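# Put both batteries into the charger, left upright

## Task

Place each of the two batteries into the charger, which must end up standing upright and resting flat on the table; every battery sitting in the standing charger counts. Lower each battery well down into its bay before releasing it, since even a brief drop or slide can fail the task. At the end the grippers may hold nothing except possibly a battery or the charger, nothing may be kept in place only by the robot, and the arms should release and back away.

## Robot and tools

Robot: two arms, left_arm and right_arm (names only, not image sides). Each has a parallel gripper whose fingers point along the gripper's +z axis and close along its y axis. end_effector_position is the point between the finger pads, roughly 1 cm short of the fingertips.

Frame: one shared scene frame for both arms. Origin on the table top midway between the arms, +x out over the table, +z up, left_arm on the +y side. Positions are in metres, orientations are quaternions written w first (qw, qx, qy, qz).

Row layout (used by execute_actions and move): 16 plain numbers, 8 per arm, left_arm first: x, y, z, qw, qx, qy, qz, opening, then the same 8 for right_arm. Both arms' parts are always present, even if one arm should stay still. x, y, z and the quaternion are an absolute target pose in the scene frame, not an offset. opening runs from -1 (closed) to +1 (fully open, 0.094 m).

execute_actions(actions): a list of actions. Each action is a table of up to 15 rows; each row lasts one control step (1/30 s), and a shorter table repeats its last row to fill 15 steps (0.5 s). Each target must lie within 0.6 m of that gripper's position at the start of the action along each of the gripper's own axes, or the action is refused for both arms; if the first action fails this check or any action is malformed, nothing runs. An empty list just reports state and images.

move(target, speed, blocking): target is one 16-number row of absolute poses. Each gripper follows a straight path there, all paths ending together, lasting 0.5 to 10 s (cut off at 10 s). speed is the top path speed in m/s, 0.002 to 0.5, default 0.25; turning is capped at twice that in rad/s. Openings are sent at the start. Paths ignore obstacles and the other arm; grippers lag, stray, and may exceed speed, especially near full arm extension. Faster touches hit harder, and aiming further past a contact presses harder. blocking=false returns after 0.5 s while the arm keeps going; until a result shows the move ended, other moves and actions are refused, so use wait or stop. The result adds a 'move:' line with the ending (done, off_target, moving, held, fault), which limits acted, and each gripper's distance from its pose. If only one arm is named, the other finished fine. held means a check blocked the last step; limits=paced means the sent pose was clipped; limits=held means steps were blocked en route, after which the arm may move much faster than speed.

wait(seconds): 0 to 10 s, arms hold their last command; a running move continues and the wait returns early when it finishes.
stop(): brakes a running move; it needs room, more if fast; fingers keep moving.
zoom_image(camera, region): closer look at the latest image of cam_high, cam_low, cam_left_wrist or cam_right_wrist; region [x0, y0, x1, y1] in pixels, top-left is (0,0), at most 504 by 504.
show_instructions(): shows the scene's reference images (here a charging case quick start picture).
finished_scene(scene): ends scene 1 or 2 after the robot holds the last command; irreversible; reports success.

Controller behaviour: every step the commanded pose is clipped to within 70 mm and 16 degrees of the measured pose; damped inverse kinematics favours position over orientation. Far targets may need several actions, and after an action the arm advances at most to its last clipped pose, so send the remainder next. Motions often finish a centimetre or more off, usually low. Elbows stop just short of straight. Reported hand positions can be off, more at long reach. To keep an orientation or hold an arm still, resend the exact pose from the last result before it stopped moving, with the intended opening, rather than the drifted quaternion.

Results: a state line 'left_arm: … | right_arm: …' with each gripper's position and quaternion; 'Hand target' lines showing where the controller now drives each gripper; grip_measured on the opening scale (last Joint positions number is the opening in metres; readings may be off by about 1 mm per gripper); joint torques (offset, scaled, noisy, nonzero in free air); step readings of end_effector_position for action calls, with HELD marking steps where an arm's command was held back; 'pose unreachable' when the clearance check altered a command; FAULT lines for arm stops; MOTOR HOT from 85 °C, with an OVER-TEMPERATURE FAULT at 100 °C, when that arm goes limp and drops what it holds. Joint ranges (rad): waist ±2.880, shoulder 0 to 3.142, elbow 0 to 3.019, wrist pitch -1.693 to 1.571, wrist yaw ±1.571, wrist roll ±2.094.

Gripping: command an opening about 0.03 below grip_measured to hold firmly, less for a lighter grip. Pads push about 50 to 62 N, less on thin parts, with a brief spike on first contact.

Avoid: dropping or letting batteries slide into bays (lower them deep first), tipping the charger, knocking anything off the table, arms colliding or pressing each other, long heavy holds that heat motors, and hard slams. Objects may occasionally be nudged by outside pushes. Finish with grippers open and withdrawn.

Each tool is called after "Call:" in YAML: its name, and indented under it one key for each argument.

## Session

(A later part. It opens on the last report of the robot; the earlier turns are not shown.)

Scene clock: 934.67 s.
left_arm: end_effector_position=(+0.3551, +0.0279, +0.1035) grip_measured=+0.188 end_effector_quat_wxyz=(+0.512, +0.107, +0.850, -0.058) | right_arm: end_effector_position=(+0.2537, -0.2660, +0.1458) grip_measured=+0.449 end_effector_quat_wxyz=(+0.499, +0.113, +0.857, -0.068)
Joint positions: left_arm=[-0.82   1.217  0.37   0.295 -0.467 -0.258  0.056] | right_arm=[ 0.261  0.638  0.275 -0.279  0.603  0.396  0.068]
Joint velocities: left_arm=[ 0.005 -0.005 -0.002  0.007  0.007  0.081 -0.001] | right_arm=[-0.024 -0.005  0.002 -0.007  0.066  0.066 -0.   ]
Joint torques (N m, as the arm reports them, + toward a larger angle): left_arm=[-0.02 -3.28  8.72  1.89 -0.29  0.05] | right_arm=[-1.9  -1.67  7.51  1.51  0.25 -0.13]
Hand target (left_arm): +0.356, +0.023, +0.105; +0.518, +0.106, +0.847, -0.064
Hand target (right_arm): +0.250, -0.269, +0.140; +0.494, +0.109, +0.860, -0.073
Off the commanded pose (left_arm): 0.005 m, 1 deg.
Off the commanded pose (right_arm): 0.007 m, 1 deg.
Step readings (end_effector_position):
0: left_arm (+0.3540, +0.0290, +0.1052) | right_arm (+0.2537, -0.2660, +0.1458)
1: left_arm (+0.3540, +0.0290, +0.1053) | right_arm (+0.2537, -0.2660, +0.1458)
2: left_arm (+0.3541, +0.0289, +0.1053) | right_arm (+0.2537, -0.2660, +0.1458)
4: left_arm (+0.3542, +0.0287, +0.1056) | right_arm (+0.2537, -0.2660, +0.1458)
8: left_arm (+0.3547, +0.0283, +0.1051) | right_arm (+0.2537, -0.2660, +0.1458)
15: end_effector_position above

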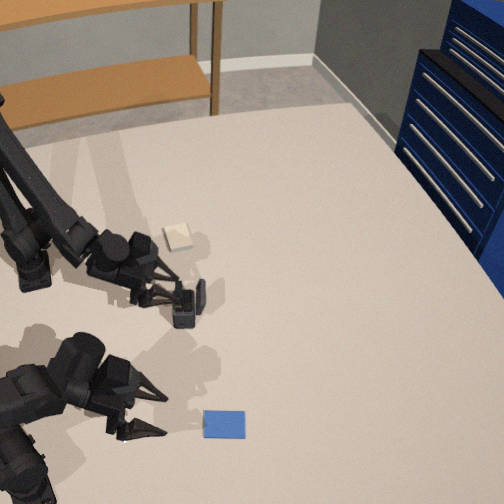

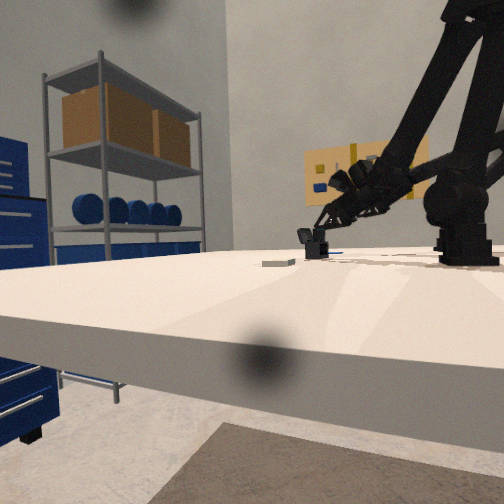

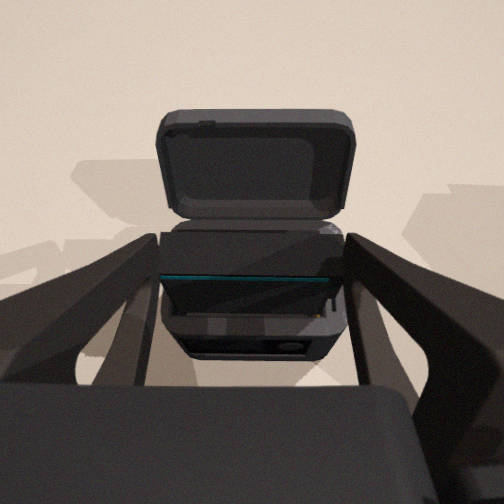

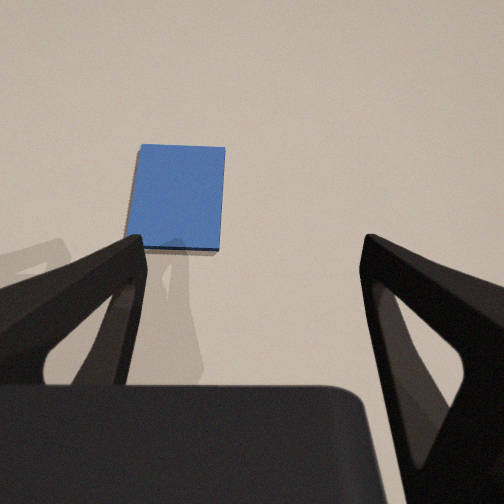

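Call:
execute_actions:
  actions:
    - [[0.3556,0.0230,0.1045,0.5179,0.1054,0.8465,-0.0640,0.16,0.25,-0.269,0.14,0.494,0.109,0.860,-0.073,0.45],[0.3555,0.0231,0.1043,0.5179,0.1054,0.8465,-0.0640,0.16,0.25,-0.269,0.14,0.494,0.109,0.860,-0.073,0.45],[0.3555,0.0231,0.1040,0.5179,0.1054,0.8465,-0.0640,0.16,0.25,-0.269,0.14,0.494,0.109,0.860,-0.073,0.45],[0.3555,0.0231,0.1037,0.5179,0.1054,0.8465,-0.0640,0.16,0.25,-0.269,0.14,0.494,0.109,0.860,-0.073,0.45],[0.3555,0.0231,0.1034,0.5179,0.1054,0.8465,-0.0640,0.16,0.25,-0.269,0.14,0.494,0.109,0.860,-0.073,0.45],[0.3555,0.0231,0.1031,0.5179,0.1054,0.8465,-0.0640,0.16,0.25,-0.269,0.14,0.494,0.109,0.860,-0.073,0.45],[0.3555,0.0231,0.1028,0.5179,0.1054,0.8465,-0.0640,0.16,0.25,-0.269,0.14,0.494,0.109,0.860,-0.073,0.45],[0.3555,0.0231,0.1025,0.5179,0.1054,0.8465,-0.0640,0.16,0.25,-0.269,0.14,0.494,0.109,0.860,-0.073,0.45],[0.3555,0.0231,0.1022,0.5179,0.1054,0.8465,-0.0640,0.16,0.25,-0.269,0.14,0.494,0.109,0.860,-0.073,0.45],[0.3555,0.0231,0.1019,0.5179,0.1054,0.8465,-0.0640,0.16,0.25,-0.269,0.14,0.494,0.109,0.860,-0.073,0.45],[0.3555,0.0231,0.1016,0.5179,0.1054,0.8465,-0.0640,0.16,0.25,-0.269,0.14,0.494,0.109,0.860,-0.073,0.45]]

Scene clock: 946.93 s.
left_arm: end_effector_position=(+0.3544, +0.0286, +0.0998) grip_measured=+0.188 end_effector_quat_wxyz=(+0.512, +0.107, +0.850, -0.057) | right_arm: end_effector_position=(+0.2537, -0.2660, +0.1458) grip_measured=+0.449 end_effector_quat_wxyz=(+0.499, +0.113, +0.857, -0.068)
Joint positions: left_arm=[-0.82   1.228  0.364  0.311 -0.467 -0.258  0.056] | right_arm=[ 0.261  0.638  0.275 -0.279  0.603  0.396  0.068]
Joint velocities: left_arm=[-0.005  0.015 -0.002 -0.012 -0.051 -0.022  0.   ] | right_arm=[-0.005 -0.015 -0.012 -0.002 -0.022  0.022  0.   ]
Joint torques (N m, as the arm reports them, + toward a larger angle): left_arm=[ 0.02 -2.47  8.78  1.84 -0.28  0.05] | right_arm=[-1.95 -1.63  7.53  1.51  0.25 -0.13]
Hand target (left_arm): +0.355, +0.023, +0.102; +0.518, +0.105, +0.847, -0.064
Hand target (right_arm): +0.250, -0.269, +0.140; +0.494, +0.109, +0.860, -0.073
Off the commanded pose (left_arm): 0.006 m, 1 deg.
Off the commanded pose (right_arm): 0.007 m, 1 deg.
Step readings (end_effector_position):
0: left_arm (+0.3551, +0.0279, +0.1036) | right_arm (+0.2537, -0.2660, +0.1458)
1: left_arm (+0.3551, +0.0279, +0.1036) | right_arm (+0.2537, -0.2660, +0.1458)
2: left_arm (+0.3551, +0.0279, +0.1036) | right_arm (+0.2537, -0.2660, +0.1458)
4: left_arm (+0.3551, +0.0279, +0.1038) | right_arm (+0.2537, -0.2660, +0.1458)
8: left_arm (+0.3545, +0.0285, +0.1021) | right_arm (+0.2537, -0.2660, +0.1458)
15: end_effector_position above

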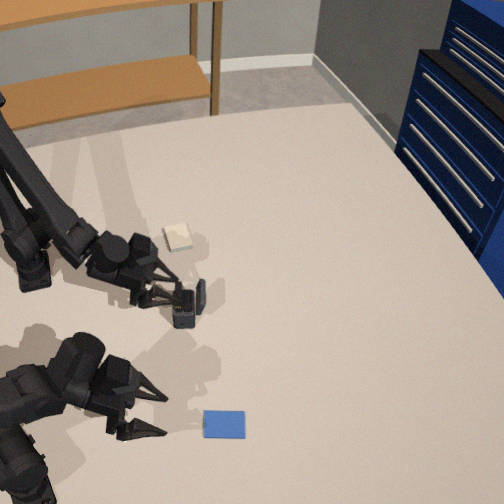

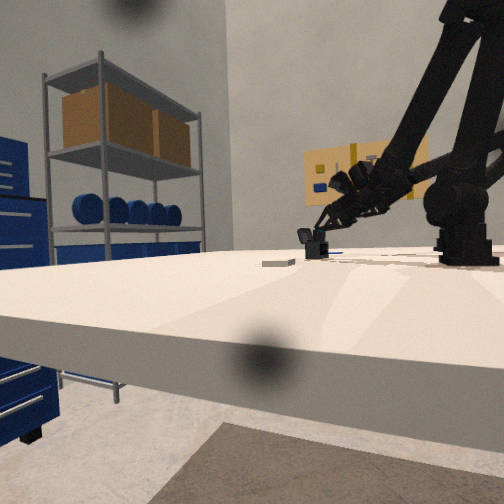

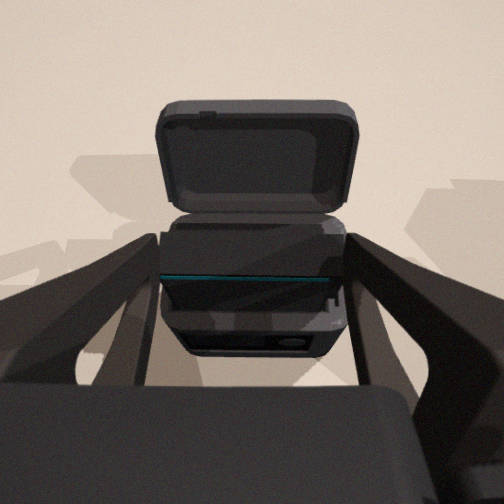

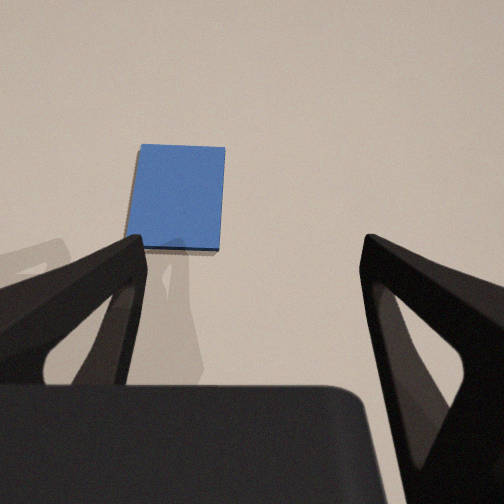

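Call:
zoom_image:
  camera: "cam_left_wrist"
  region: [150, 265, 360, 345]

Call:
zoom_image:
  camera: "cam_left_wrist"
  region: [155, 280, 215, 325]

Call:
zoom_image:
  camera: "cam_left_wrist"
  region: [290, 280, 350, 325]

Region (150, 265, 360, 345) of cam_left_wrist's 504x504 image, scaled by 2.400, with more detail than that image has; it fills the top 192 rows of this view, and the rest is white.

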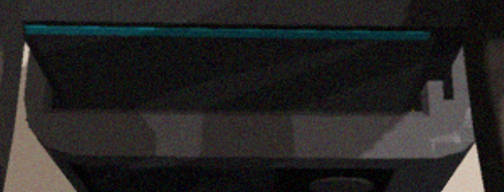

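Region (155, 280, 215, 325) of cam_left_wrist's 504x504 image, scaled by 8.400, with more detail than that image has; it fills the top 378 rows of this view, and the rest is white.

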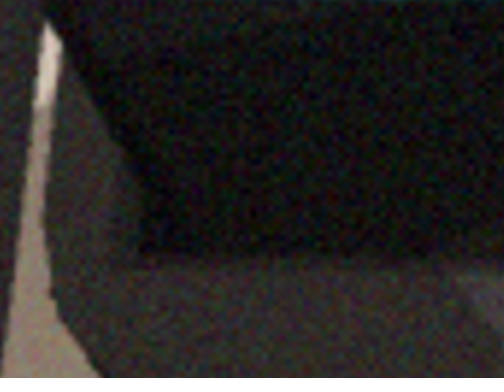

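Region (290, 280, 350, 325) of cam_left_wrist's 504x504 image, scaled by 8.400, with more detail than that image has; it fills the top 378 rows of this view, and the rest is white.

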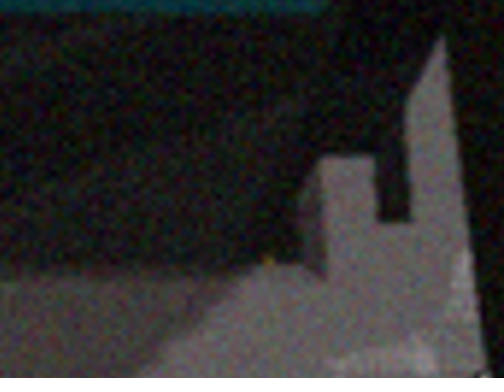

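Call:
execute_actions:
  actions:
    - [[0.35563,0.02327,0.10135,0.51792,0.10519,0.84653,-0.06387,0.16,0.25,-0.269,0.14,0.494,0.109,0.860,-0.073,0.45],[0.35575,0.02345,0.1011,0.51793,0.10498,0.84655,-0.06374,0.16,0.25,-0.269,0.14,0.494,0.109,0.860,-0.073,0.45],[0.35588,0.02362,0.10085,0.51795,0.10477,0.84658,-0.06361,0.16,0.25,-0.269,0.14,0.494,0.109,0.860,-0.073,0.45],[0.3560,0.02379,0.1006,0.51796,0.10455,0.84661,-0.06348,0.16,0.25,-0.269,0.14,0.494,0.109,0.860,-0.073,0.45],[0.35613,0.02396,0.10035,0.51798,0.10434,0.84663,-0.06335,0.16,0.25,-0.269,0.14,0.494,0.109,0.860,-0.073,0.45],[0.35625,0.02414,0.1001,0.5180,0.10413,0.84666,-0.06322,0.16,0.25,-0.269,0.14,0.494,0.109,0.860,-0.073,0.45],[0.35638,0.02431,0.09985,0.51801,0.10392,0.84668,-0.06309,0.16,0.25,-0.269,0.14,0.494,0.109,0.860,-0.073,0.45],[0.3565,0.02448,0.0996,0.51803,0.10371,0.84671,-0.06296,0.16,0.25,-0.269,0.14,0.494,0.109,0.860,-0.073,0.45],[0.35663,0.02465,0.09935,0.51804,0.1035,0.84674,-0.06283,0.16,0.25,-0.269,0.14,0.494,0.109,0.860,-0.073,0.45],[0.35675,0.02483,0.0991,0.51806,0.10328,0.84676,-0.06271,0.16,0.25,-0.269,0.14,0.494,0.109,0.860,-0.073,0.45],[0.35688,0.0250,0.09885,0.51808,0.10307,0.84679,-0.06258,0.16,0.25,-0.269,0.14,0.494,0.109,0.860,-0.073,0.45],[0.3570,0.02517,0.0986,0.51809,0.10286,0.84682,-0.06245,0.16,0.25,-0.269,0.14,0.494,0.109,0.860,-0.073,0.45]]

Scene clock: 973.73 s.
left_arm: end_effector_position=(+0.3554, +0.0276, +0.0983) grip_measured=+0.188 end_effector_quat_wxyz=(+0.513, +0.107, +0.850, -0.058) | right_arm: end_effector_position=(+0.2537, -0.2660, +0.1458) grip_measured=+0.449 end_effector_quat_wxyz=(+0.499, +0.113, +0.857, -0.068)
Joint positions: left_arm=[-0.82   1.239  0.364  0.326 -0.467 -0.258  0.056] | right_arm=[ 0.261  0.638  0.275 -0.279  0.603  0.396  0.068]
Joint velocities: left_arm=[ 0.005  0.015 -0.012  0.007  0.007  0.007  0.001] | right_arm=[ 0.005 -0.005 -0.002  0.022 -0.022 -0.007 -0.001]
Joint torques (N m, as the arm reports them, + toward a larger angle): left_arm=[ 0.43 -2.91  8.41  1.96 -0.27  0.06] | right_arm=[-1.86 -1.56  7.54  1.49  0.26 -0.13]
Hand target (left_arm): +0.357, +0.025, +0.099; +0.518, +0.103, +0.847, -0.062
Hand target (right_arm): +0.250, -0.269, +0.140; +0.494, +0.109, +0.860, -0.073
Off the commanded pose (left_arm): 0.003 m, 1 deg.
Off the commanded pose (right_arm): 0.007 m, 1 deg.
Step readings (end_effector_position):
0: left_arm (+0.3544, +0.0285, +0.1000) | right_arm (+0.2537, -0.2660, +0.1458)
1: left_arm (+0.3544, +0.0285, +0.1000) | right_arm (+0.2537, -0.2660, +0.1458)
2: left_arm (+0.3545, +0.0285, +0.0999) | right_arm (+0.2537, -0.2660, +0.1458)
4: left_arm (+0.3546, +0.0284, +0.1000) | right_arm (+0.2537, -0.2660, +0.1458)
8: left_arm (+0.3550, +0.0280, +0.0996) | right_arm (+0.2537, -0.2660, +0.1458)
15: end_effector_position above

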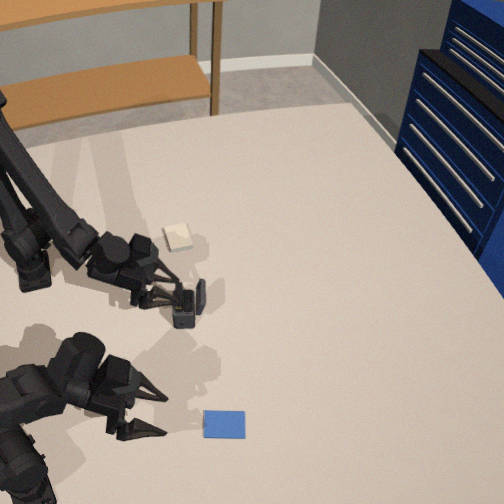

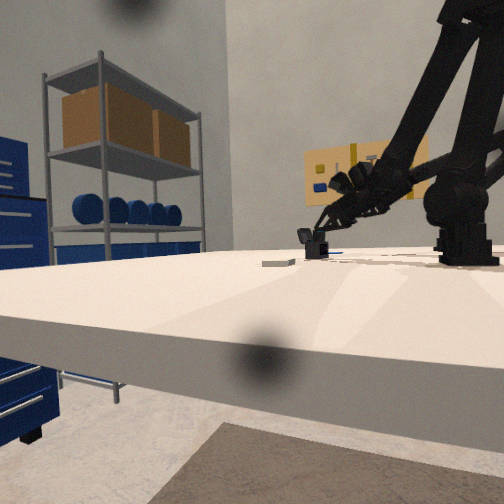

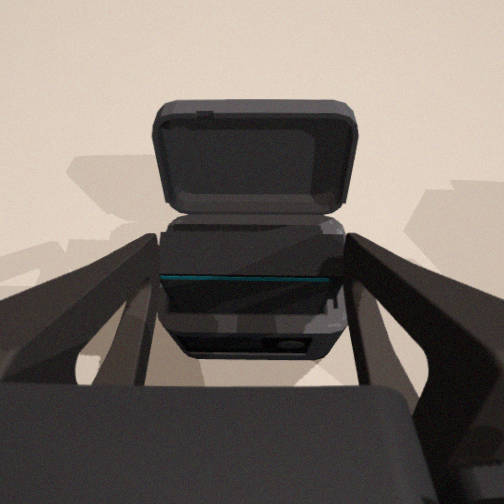

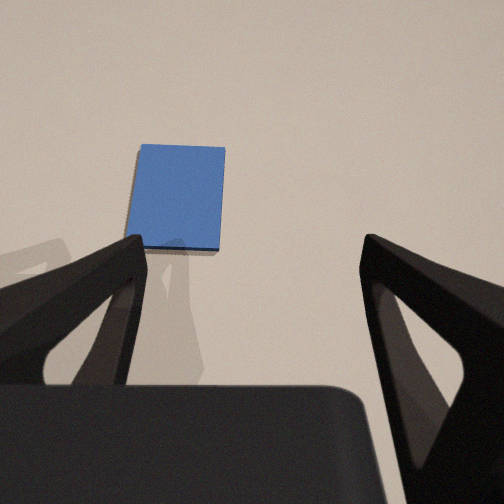

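Call:
execute_actions:
  actions:
    - [[0.35693,0.02554,0.0984,0.51811,0.10265,0.84684,-0.06232,0.16,0.25,-0.269,0.14,0.494,0.109,0.860,-0.073,0.45],[0.35705,0.02572,0.0982,0.51812,0.10244,0.84687,-0.06219,0.16,0.25,-0.269,0.14,0.494,0.109,0.860,-0.073,0.45],[0.35718,0.02589,0.0980,0.51814,0.10223,0.8469,-0.06206,0.16,0.25,-0.269,0.14,0.494,0.109,0.860,-0.073,0.45],[0.3573,0.02606,0.0978,0.51816,0.10201,0.84692,-0.06193,0.16,0.25,-0.269,0.14,0.494,0.109,0.860,-0.073,0.45],[0.35743,0.02623,0.0976,0.51817,0.1018,0.84695,-0.0618,0.16,0.25,-0.269,0.14,0.494,0.109,0.860,-0.073,0.45],[0.35755,0.02641,0.0974,0.51819,0.10159,0.84698,-0.06167,0.16,0.25,-0.269,0.14,0.494,0.109,0.860,-0.073,0.45],[0.35768,0.02658,0.0972,0.5182,0.10138,0.847,-0.06154,0.16,0.25,-0.269,0.14,0.494,0.109,0.860,-0.073,0.45],[0.3578,0.02675,0.0970,0.51822,0.10117,0.84703,-0.06141,0.16,0.25,-0.269,0.14,0.494,0.109,0.860,-0.073,0.45],[0.35793,0.02692,0.0968,0.51824,0.10096,0.84705,-0.06128,0.16,0.25,-0.269,0.14,0.494,0.109,0.860,-0.073,0.45],[0.35805,0.0271,0.0966,0.51825,0.10074,0.84708,-0.06115,0.16,0.25,-0.269,0.14,0.494,0.109,0.860,-0.073,0.45],[0.35818,0.02727,0.0964,0.51827,0.10053,0.84711,-0.06102,0.16,0.25,-0.269,0.14,0.494,0.109,0.860,-0.073,0.45],[0.3583,0.02744,0.0962,0.51828,0.10032,0.84713,-0.06089,0.16,0.25,-0.269,0.14,0.494,0.109,0.860,-0.073,0.45],[0.35843,0.02761,0.0960,0.5183,0.10011,0.84716,-0.06076,0.16,0.25,-0.269,0.14,0.494,0.109,0.860,-0.073,0.45],[0.35855,0.02779,0.0958,0.51832,0.0999,0.84719,-0.06063,0.16,0.25,-0.269,0.14,0.494,0.109,0.860,-0.073,0.45]]

Scene clock: 987.07 s.
left_arm: end_effector_position=(+0.3546, +0.0283, +0.0948) grip_measured=+0.188 end_effector_quat_wxyz=(+0.512, +0.107, +0.850, -0.058) | right_arm: end_effector_position=(+0.2537, -0.2660, +0.1458) grip_measured=+0.449 end_effector_quat_wxyz=(+0.499, +0.113, +0.857, -0.068)
Joint positions: left_arm=[-0.82   1.249  0.358  0.339 -0.467 -0.258  0.056] | right_arm=[ 0.261  0.638  0.275 -0.279  0.603  0.396  0.068]
Joint velocities: left_arm=[-0.015  0.015 -0.017  0.017 -0.037 -0.037 -0.001] | right_arm=[-0.005 -0.005 -0.002 -0.002 -0.081  0.007 -0.001]
Joint torques (N m, as the arm reports them, + toward a larger angle): left_arm=[ 0.92 -3.3   8.32  1.94 -0.26  0.06] | right_arm=[-1.98 -1.6   7.53  1.5   0.25 -0.13]
Hand target (left_arm): +0.358, +0.028, +0.096; +0.518, +0.100, +0.847, -0.060
Hand target (right_arm): +0.250, -0.269, +0.140; +0.494, +0.109, +0.860, -0.073
Off the commanded pose (left_arm): 0.004 m, 1 deg.
Off the commanded pose (right_arm): 0.007 m, 1 deg.
Step readings (end_effector_position):
0: left_arm (+0.3554, +0.0276, +0.0982) | right_arm (+0.2537, -0.2660, +0.1458)
1: left_arm (+0.3553, +0.0277, +0.0981) | right_arm (+0.2537, -0.2660, +0.1458)
2: left_arm (+0.3552, +0.0278, +0.0980) | right_arm (+0.2537, -0.2660, +0.1458)
4: left_arm (+0.3548, +0.0282, +0.0973) | right_arm (+0.2537, -0.2660, +0.1458)
8: left_arm (+0.3544, +0.0285, +0.0961) | right_arm (+0.2537, -0.2660, +0.1458)
15: end_effector_position above

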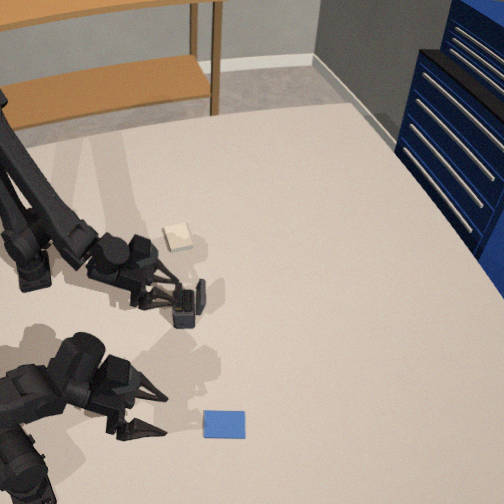

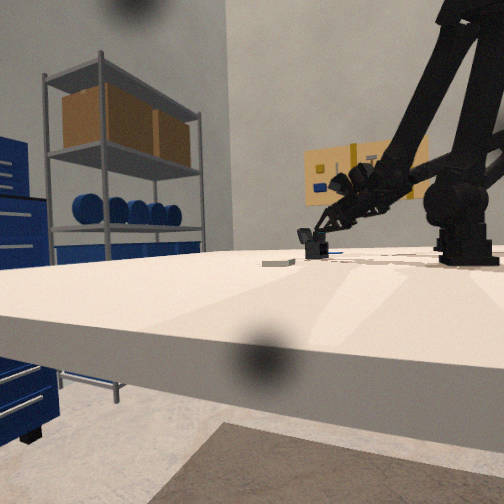

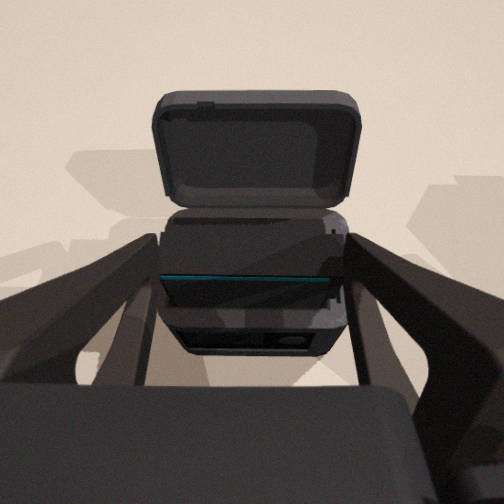

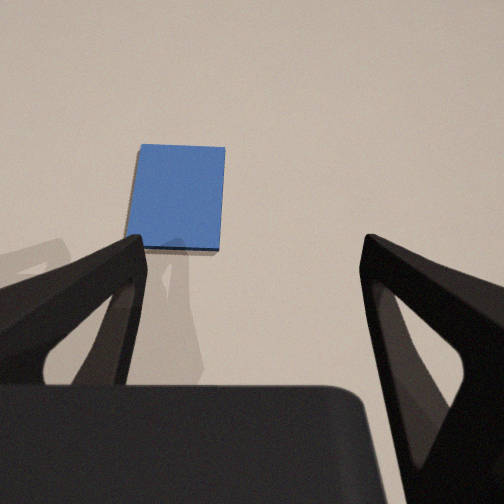

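Call:
execute_actions:
  actions:
    - [[0.35868,0.02796,0.0958,0.51833,0.09969,0.84721,-0.0605,0.16,0.25,-0.269,0.14,0.494,0.109,0.860,-0.073,0.45],[0.35868,0.02796,0.0958,0.51833,0.09969,0.84721,-0.0605,0.16,0.25,-0.269,0.14,0.494,0.109,0.860,-0.073,0.45],[0.3588,0.02813,0.0958,0.51835,0.09948,0.84724,-0.06037,0.16,0.25,-0.269,0.14,0.494,0.109,0.860,-0.073,0.45],[0.3588,0.02813,0.0958,0.51835,0.09948,0.84724,-0.06037,0.16,0.25,-0.269,0.14,0.494,0.109,0.860,-0.073,0.45],[0.35893,0.0283,0.0958,0.51836,0.09926,0.84727,-0.06024,0.16,0.25,-0.269,0.14,0.494,0.109,0.860,-0.073,0.45],[0.35893,0.0283,0.0958,0.51836,0.09926,0.84727,-0.06024,0.16,0.25,-0.269,0.14,0.494,0.109,0.860,-0.073,0.45],[0.35905,0.02848,0.0958,0.51838,0.09905,0.84729,-0.06012,0.16,0.25,-0.269,0.14,0.494,0.109,0.860,-0.073,0.45],[0.35905,0.02848,0.0958,0.51838,0.09905,0.84729,-0.06012,0.16,0.25,-0.269,0.14,0.494,0.109,0.860,-0.073,0.45],[0.35918,0.02865,0.0958,0.5184,0.09884,0.84732,-0.05999,0.16,0.25,-0.269,0.14,0.494,0.109,0.860,-0.073,0.45],[0.35918,0.02865,0.0958,0.5184,0.09884,0.84732,-0.05999,0.16,0.25,-0.269,0.14,0.494,0.109,0.860,-0.073,0.45],[0.3593,0.02882,0.0958,0.51841,0.09863,0.84734,-0.05986,0.16,0.25,-0.269,0.14,0.494,0.109,0.860,-0.073,0.45]]

Scene clock: 994.87 s.
left_arm: end_effector_position=(+0.3546, +0.0284, +0.0945) grip_measured=+0.188 end_effector_quat_wxyz=(+0.512, +0.107, +0.850, -0.058) | right_arm: end_effector_position=(+0.2537, -0.2660, +0.1458) grip_measured=+0.449 end_effector_quat_wxyz=(+0.499, +0.113, +0.857, -0.068)
Joint positions: left_arm=[-0.82   1.25   0.358  0.341 -0.467 -0.258  0.056] | right_arm=[ 0.261  0.638  0.275 -0.279  0.603  0.396  0.068]
Joint velocities: left_arm=[-0.005 -0.024 -0.002 -0.007 -0.022 -0.022 -0.   ] | right_arm=[ 0.005 -0.015 -0.017  0.002 -0.051 -0.007 -0.001]
Joint torques (N m, as the arm reports them, + toward a larger angle): left_arm=[ 1.14 -3.2   8.52  1.99 -0.26  0.07] | right_arm=[-1.92 -1.65  7.53  1.48  0.26 -0.13]
Hand target (left_arm): +0.359, +0.029, +0.096; +0.518, +0.099, +0.847, -0.060
Hand target (right_arm): +0.250, -0.269, +0.140; +0.494, +0.109, +0.860, -0.073
Off the commanded pose (left_arm): 0.005 m, 1 deg.
Off the commanded pose (right_arm): 0.007 m, 1 deg.
Step readings (end_effector_position):
0: left_arm (+0.3546, +0.0284, +0.0945) | right_arm (+0.2537, -0.2660, +0.1458)
1: left_arm (+0.3546, +0.0284, +0.0945) | right_arm (+0.2537, -0.2660, +0.1458)
2: left_arm (+0.3546, +0.0284, +0.0945) | right_arm (+0.2537, -0.2660, +0.1458)
4: left_arm (+0.3546, +0.0284, +0.0945) | right_arm (+0.2537, -0.2660, +0.1458)
8: left_arm (+0.3546, +0.0284, +0.0945) | right_arm (+0.2537, -0.2660, +0.1458)
15: end_effector_position above

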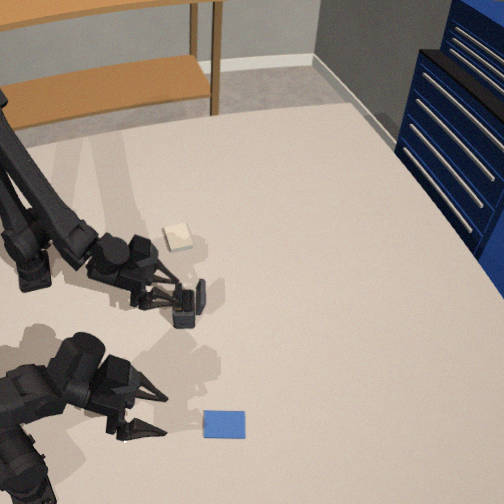

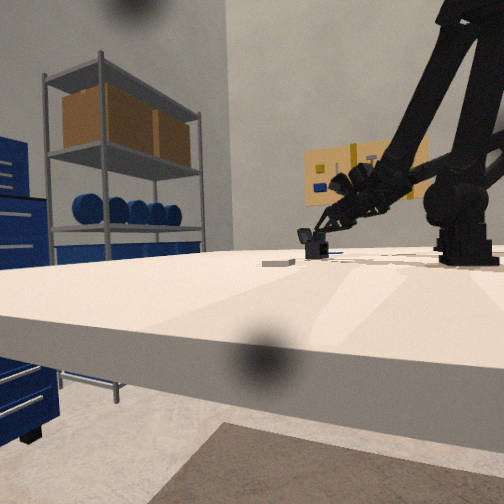

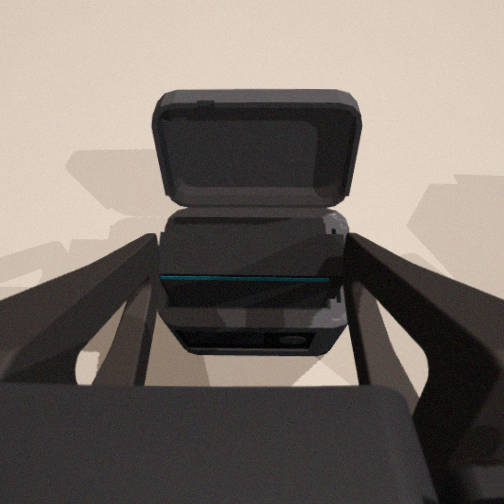

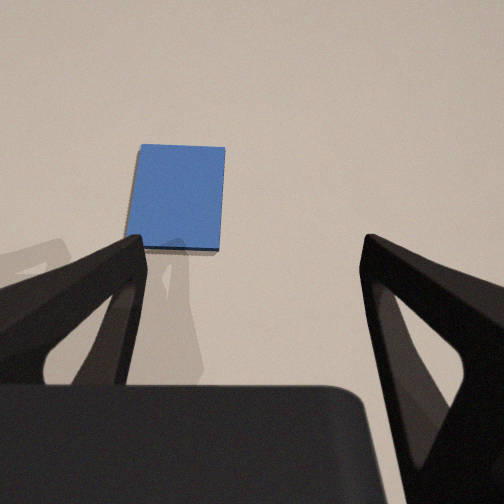

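Call:
execute_actions:
  actions:
    - [[0.35943,0.02899,0.0958,0.51843,0.09842,0.84737,-0.05973,0.16,0.25,-0.269,0.14,0.494,0.109,0.860,-0.073,0.45],[0.35943,0.02899,0.0958,0.51843,0.09842,0.84737,-0.05973,0.16,0.25,-0.269,0.14,0.494,0.109,0.860,-0.073,0.45],[0.35955,0.02917,0.0958,0.51844,0.09821,0.8474,-0.0596,0.16,0.25,-0.269,0.14,0.494,0.109,0.860,-0.073,0.45],[0.35955,0.02917,0.0958,0.51844,0.09821,0.8474,-0.0596,0.16,0.25,-0.269,0.14,0.494,0.109,0.860,-0.073,0.45],[0.35968,0.02934,0.0958,0.51846,0.09799,0.84742,-0.05947,0.16,0.25,-0.269,0.14,0.494,0.109,0.860,-0.073,0.45],[0.35968,0.02934,0.0958,0.51846,0.09799,0.84742,-0.05947,0.16,0.25,-0.269,0.14,0.494,0.109,0.860,-0.073,0.45],[0.3598,0.02951,0.0958,0.51848,0.09778,0.84745,-0.05934,0.16,0.25,-0.269,0.14,0.494,0.109,0.860,-0.073,0.45],[0.3598,0.02951,0.0958,0.51848,0.09778,0.84745,-0.05934,0.16,0.25,-0.269,0.14,0.494,0.109,0.860,-0.073,0.45],[0.35993,0.02968,0.0958,0.51849,0.09757,0.84748,-0.05921,0.16,0.25,-0.269,0.14,0.494,0.109,0.860,-0.073,0.45],[0.35993,0.02968,0.0958,0.51849,0.09757,0.84748,-0.05921,0.16,0.25,-0.269,0.14,0.494,0.109,0.860,-0.073,0.45],[0.36005,0.02986,0.0958,0.51851,0.09736,0.8475,-0.05908,0.16,0.25,-0.269,0.14,0.494,0.109,0.860,-0.073,0.45]]

Scene clock: 1001.07 s.
left_arm: end_effector_position=(+0.3549, +0.0287, +0.0945) grip_measured=+0.188 end_effector_quat_wxyz=(+0.512, +0.106, +0.850, -0.058) | right_arm: end_effector_position=(+0.2537, -0.2660, +0.1458) grip_measured=+0.449 end_effector_quat_wxyz=(+0.499, +0.113, +0.857, -0.068)
Joint positions: left_arm=[-0.819  1.25   0.358  0.341 -0.467 -0.258  0.056] | right_arm=[ 0.261  0.638  0.275 -0.279  0.603  0.396  0.068]
Joint velocities: left_arm=[ 0.005  0.005 -0.027  0.007 -0.022  0.007  0.002] | right_arm=[ 0.005 -0.015 -0.002  0.012  0.022  0.066 -0.   ]
Joint torques (N m, as the arm reports them, + toward a larger angle): left_arm=[ 1.8  -3.12  8.52  1.97 -0.25  0.06] | right_arm=[-2.   -1.6   7.54  1.51  0.25 -0.13]
Hand target (left_arm): +0.360, +0.030, +0.096; +0.518, +0.097, +0.848, -0.059
Hand target (right_arm): +0.250, -0.269, +0.140; +0.494, +0.109, +0.860, -0.073
Off the commanded pose (left_arm): 0.005 m, 1 deg.
Off the commanded pose (right_arm): 0.007 m, 1 deg.
Step readings (end_effector_position):
0: left_arm (+0.3546, +0.0284, +0.0945) | right_arm (+0.2537, -0.2660, +0.1458)
1: left_arm (+0.3546, +0.0284, +0.0945) | right_arm (+0.2537, -0.2660, +0.1458)
2: left_arm (+0.3546, +0.0284, +0.0945) | right_arm (+0.2537, -0.2660, +0.1458)
4: left_arm (+0.3546, +0.0284, +0.0945) | right_arm (+0.2537, -0.2660, +0.1458)
8: left_arm (+0.3546, +0.0284, +0.0945) | right_arm (+0.2537, -0.2660, +0.1458)
15: end_effector_position above

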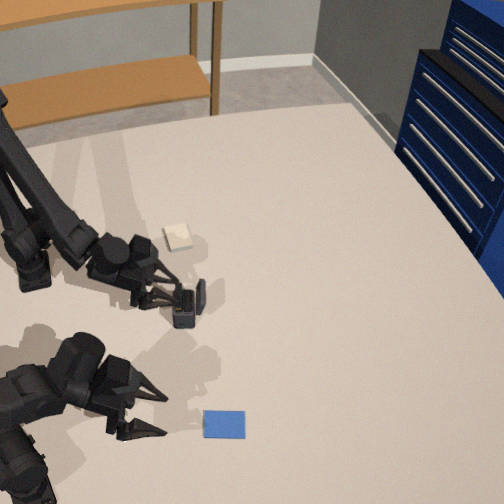

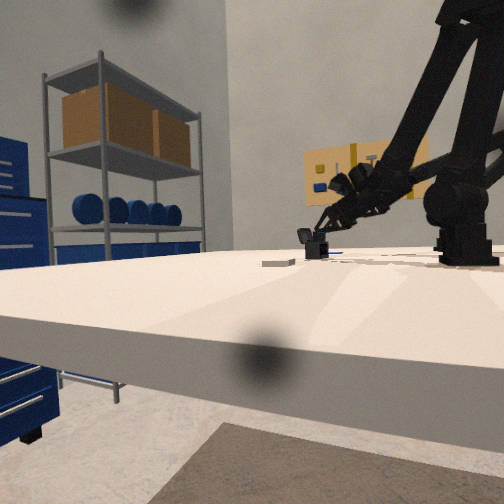

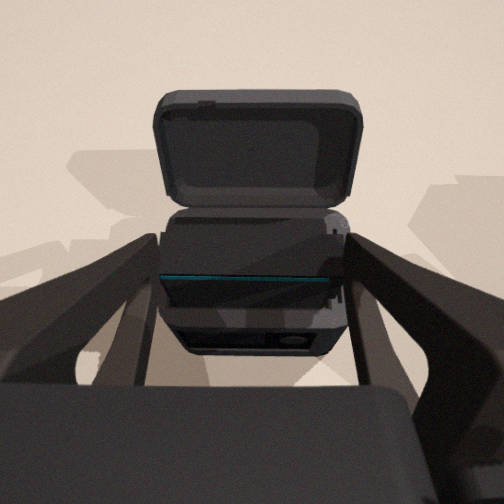

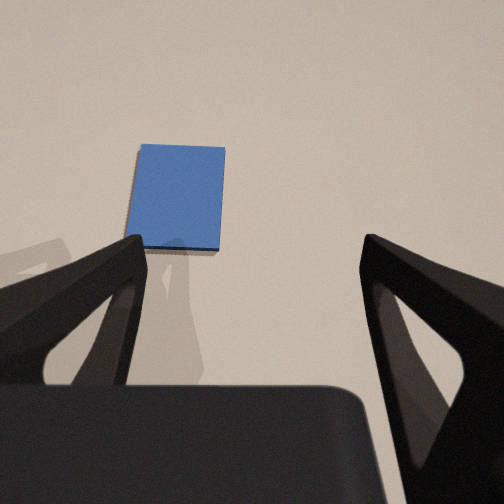

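Call:
execute_actions:
  actions: []

Call:
zoom_image:
  camera: "cam_left_wrist"
  region: [150, 270, 210, 315]

Call:
zoom_image:
  camera: "cam_left_wrist"
  region: [295, 270, 355, 315]

Scene clock: 1003.20 s.
left_arm: end_effector_position=(+0.3549, +0.0287, +0.0945) grip_measured=+0.188 end_effector_quat_wxyz=(+0.512, +0.106, +0.850, -0.058) | right_arm: end_effector_position=(+0.2537, -0.2660, +0.1458) grip_measured=+0.449 end_effector_quat_wxyz=(+0.499, +0.113, +0.857, -0.068)
Joint positions: left_arm=[-0.819  1.25   0.358  0.341 -0.467 -0.258  0.056] | right_arm=[ 0.261  0.638  0.275 -0.279  0.603  0.396  0.068]
Joint velocities: left_arm=[-0.005 -0.015  0.007  0.007 -0.022 -0.11  -0.001] | right_arm=[-0.024  0.005  0.007 -0.002 -0.007 -0.022  0.   ]
Joint torques (N m, as the arm reports them, + toward a larger angle): left_arm=[ 1.28 -3.1   8.54  1.98 -0.25  0.07] | right_arm=[-1.99 -1.62  7.52  1.51  0.26 -0.13]
Hand target (left_arm): +0.360, +0.030, +0.096; +0.518, +0.097, +0.848, -0.059
Hand target (right_arm): +0.250, -0.269, +0.140; +0.494, +0.109, +0.860, -0.073
Off the commanded pose (left_arm): 0.005 m, 1 deg.
Off the commanded pose (right_arm): 0.007 m, 1 deg.

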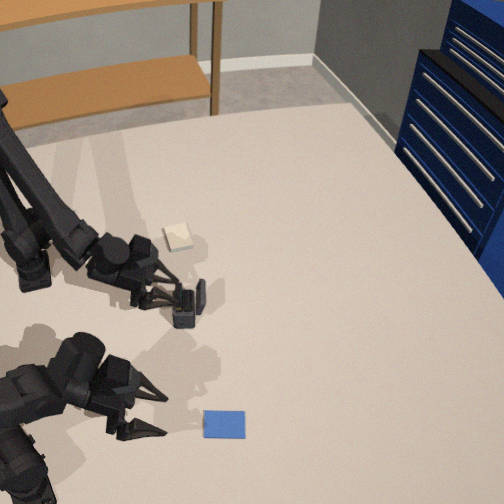

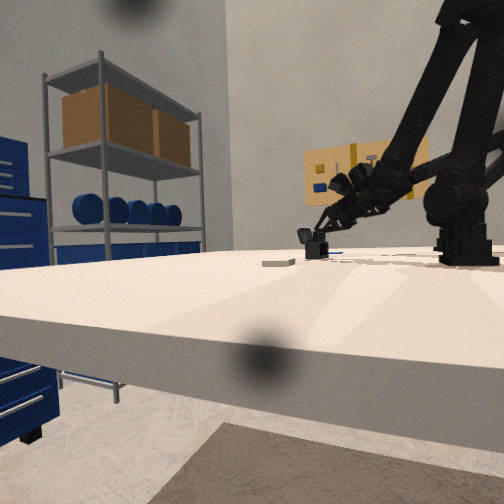

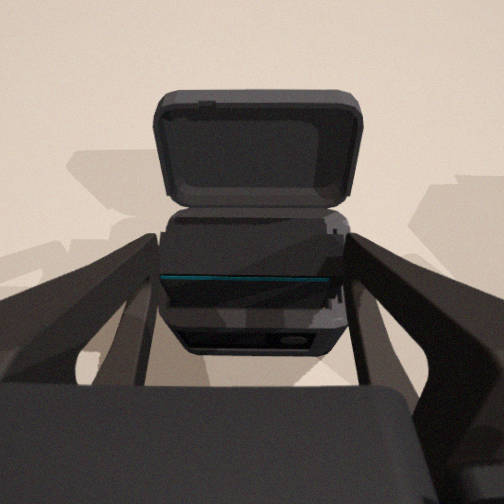

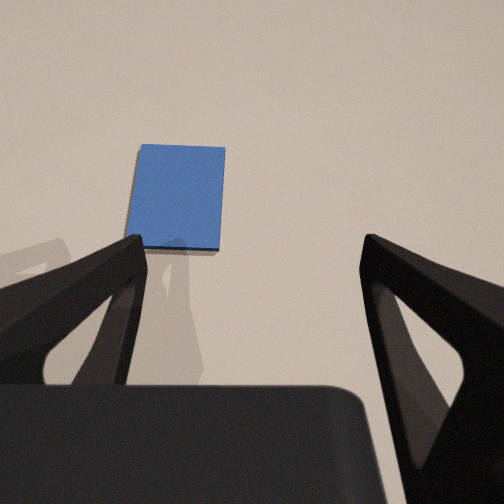

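Region (150, 270, 210, 315) of cam_left_wrist's 504x504 image, scaled by 8.400, with more detail than that image has; it fills the top 378 rows of this view, and the rest is white.

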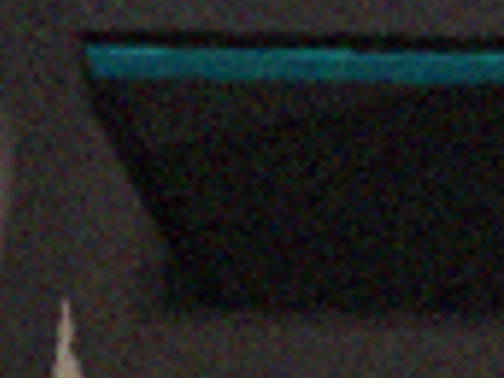

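Region (295, 270, 355, 315) of cam_left_wrist's 504x504 image, scaled by 8.400, with more detail than that image has; it fills the top 378 rows of this view, and the rest is white.

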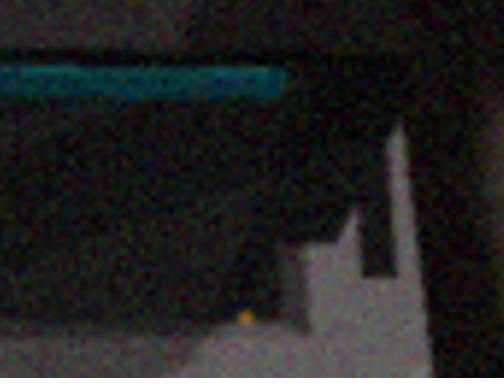

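Call:
execute_actions:
  actions:
    - [[0.36014,0.03007,0.0956,0.51852,0.09715,0.84753,-0.05895,0.16,0.25,-0.269,0.14,0.494,0.109,0.860,-0.073,0.45],[0.36023,0.03027,0.0954,0.51854,0.09694,0.84756,-0.05882,0.16,0.25,-0.269,0.14,0.494,0.109,0.860,-0.073,0.45],[0.36032,0.03048,0.0952,0.51856,0.09672,0.84758,-0.05869,0.16,0.25,-0.269,0.14,0.494,0.109,0.860,-0.073,0.45],[0.36041,0.03069,0.0950,0.51857,0.09651,0.84761,-0.05856,0.16,0.25,-0.269,0.14,0.494,0.109,0.860,-0.073,0.45],[0.3605,0.0309,0.0948,0.51859,0.0963,0.84764,-0.05843,0.16,0.25,-0.269,0.14,0.494,0.109,0.860,-0.073,0.45],[0.36058,0.0311,0.0946,0.5186,0.09609,0.84766,-0.0583,0.16,0.25,-0.269,0.14,0.494,0.109,0.860,-0.073,0.45],[0.36068,0.03131,0.0944,0.51862,0.09588,0.84769,-0.05817,0.16,0.25,-0.269,0.14,0.494,0.109,0.860,-0.073,0.45],[0.36076,0.03152,0.0942,0.51864,0.09567,0.84771,-0.05804,0.16,0.25,-0.269,0.14,0.494,0.109,0.860,-0.073,0.45]]

Scene clock: 1015.70 s.
left_arm: end_effector_position=(+0.3563, +0.0297, +0.0938) grip_measured=+0.188 end_effector_quat_wxyz=(+0.513, +0.104, +0.850, -0.057) | right_arm: end_effector_position=(+0.2537, -0.2660, +0.1458) grip_measured=+0.449 end_effector_quat_wxyz=(+0.499, +0.113, +0.857, -0.068)
Joint positions: left_arm=[-0.815  1.256  0.358  0.348 -0.467 -0.258  0.056] | right_arm=[ 0.261  0.638  0.275 -0.279  0.603  0.396  0.068]
Joint velocities: left_arm=[-0.005 -0.005 -0.007 -0.012 -0.037  0.037  0.   ] | right_arm=[-0.015 -0.015  0.017  0.007 -0.037  0.066  0.   ]
Joint torques (N m, as the arm reports them, + toward a larger angle): left_arm=[ 1.29 -3.22  8.25  1.97 -0.24  0.07] | right_arm=[-1.9  -1.66  7.53  1.5   0.26 -0.13]
Hand target (left_arm): +0.361, +0.032, +0.094; +0.518, +0.096, +0.848, -0.058
Hand target (right_arm): +0.250, -0.269, +0.140; +0.494, +0.109, +0.860, -0.073
Off the commanded pose (left_arm): 0.005 m, 1 deg.
Off the commanded pose (right_arm): 0.007 m, 1 deg.
Step readings (end_effector_position):
0: left_arm (+0.3549, +0.0287, +0.0945) | right_arm (+0.2537, -0.2660, +0.1458)
1: left_arm (+0.3549, +0.0287, +0.0945) | right_arm (+0.2537, -0.2660, +0.1458)
2: left_arm (+0.3550, +0.0288, +0.0946) | right_arm (+0.2537, -0.2660, +0.1458)
4: left_arm (+0.3552, +0.0288, +0.0946) | right_arm (+0.2537, -0.2660, +0.1458)
8: left_arm (+0.3560, +0.0294, +0.0944) | right_arm (+0.2537, -0.2660, +0.1458)
15: end_effector_position above

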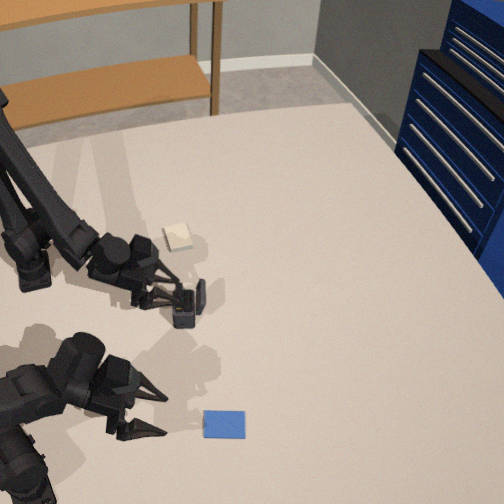

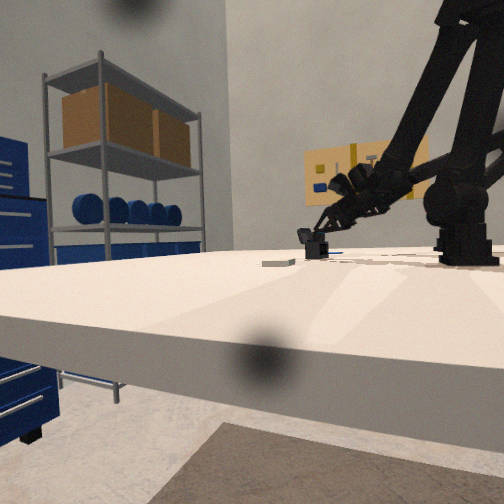

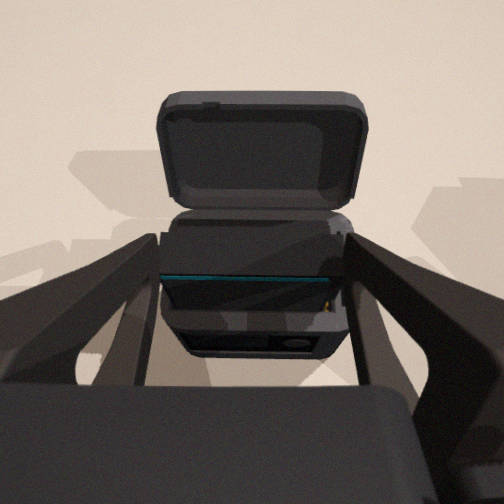

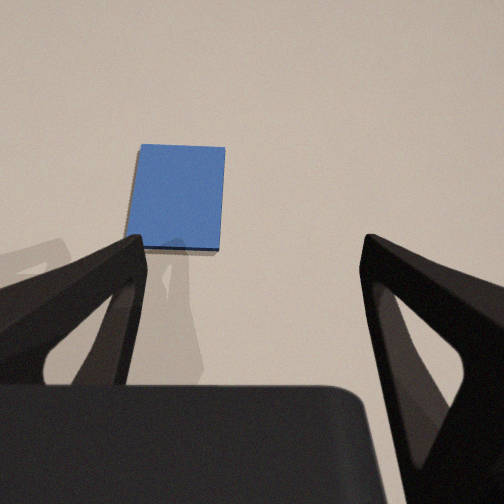

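Call:
zoom_image:
  camera: "cam_left_wrist"
  region: [150, 270, 210, 315]

Call:
zoom_image:
  camera: "cam_left_wrist"
  region: [295, 270, 355, 315]

Region (150, 270, 210, 315) of cam_left_wrist's 504x504 image, scaled by 8.400, with more detail than that image has; it fills the top 378 rows of this view, and the rest is white.

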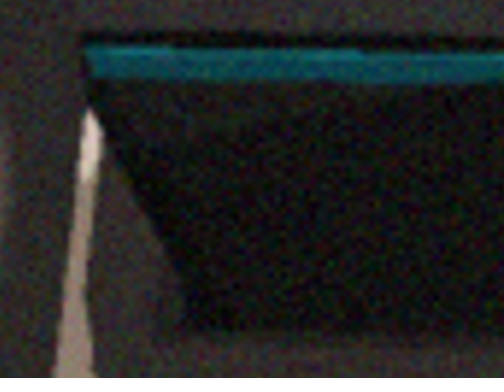

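Region (295, 270, 355, 315) of cam_left_wrist's 504x504 image, scaled by 8.400, with more detail than that image has; it fills the top 378 rows of this view, and the rest is white.

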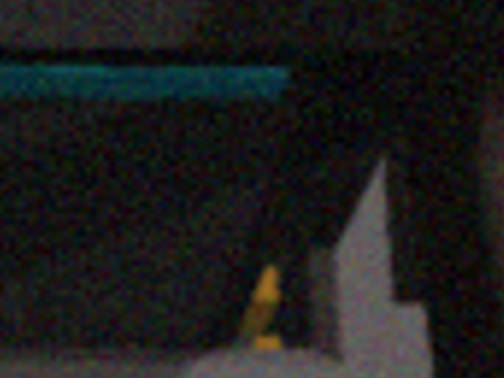

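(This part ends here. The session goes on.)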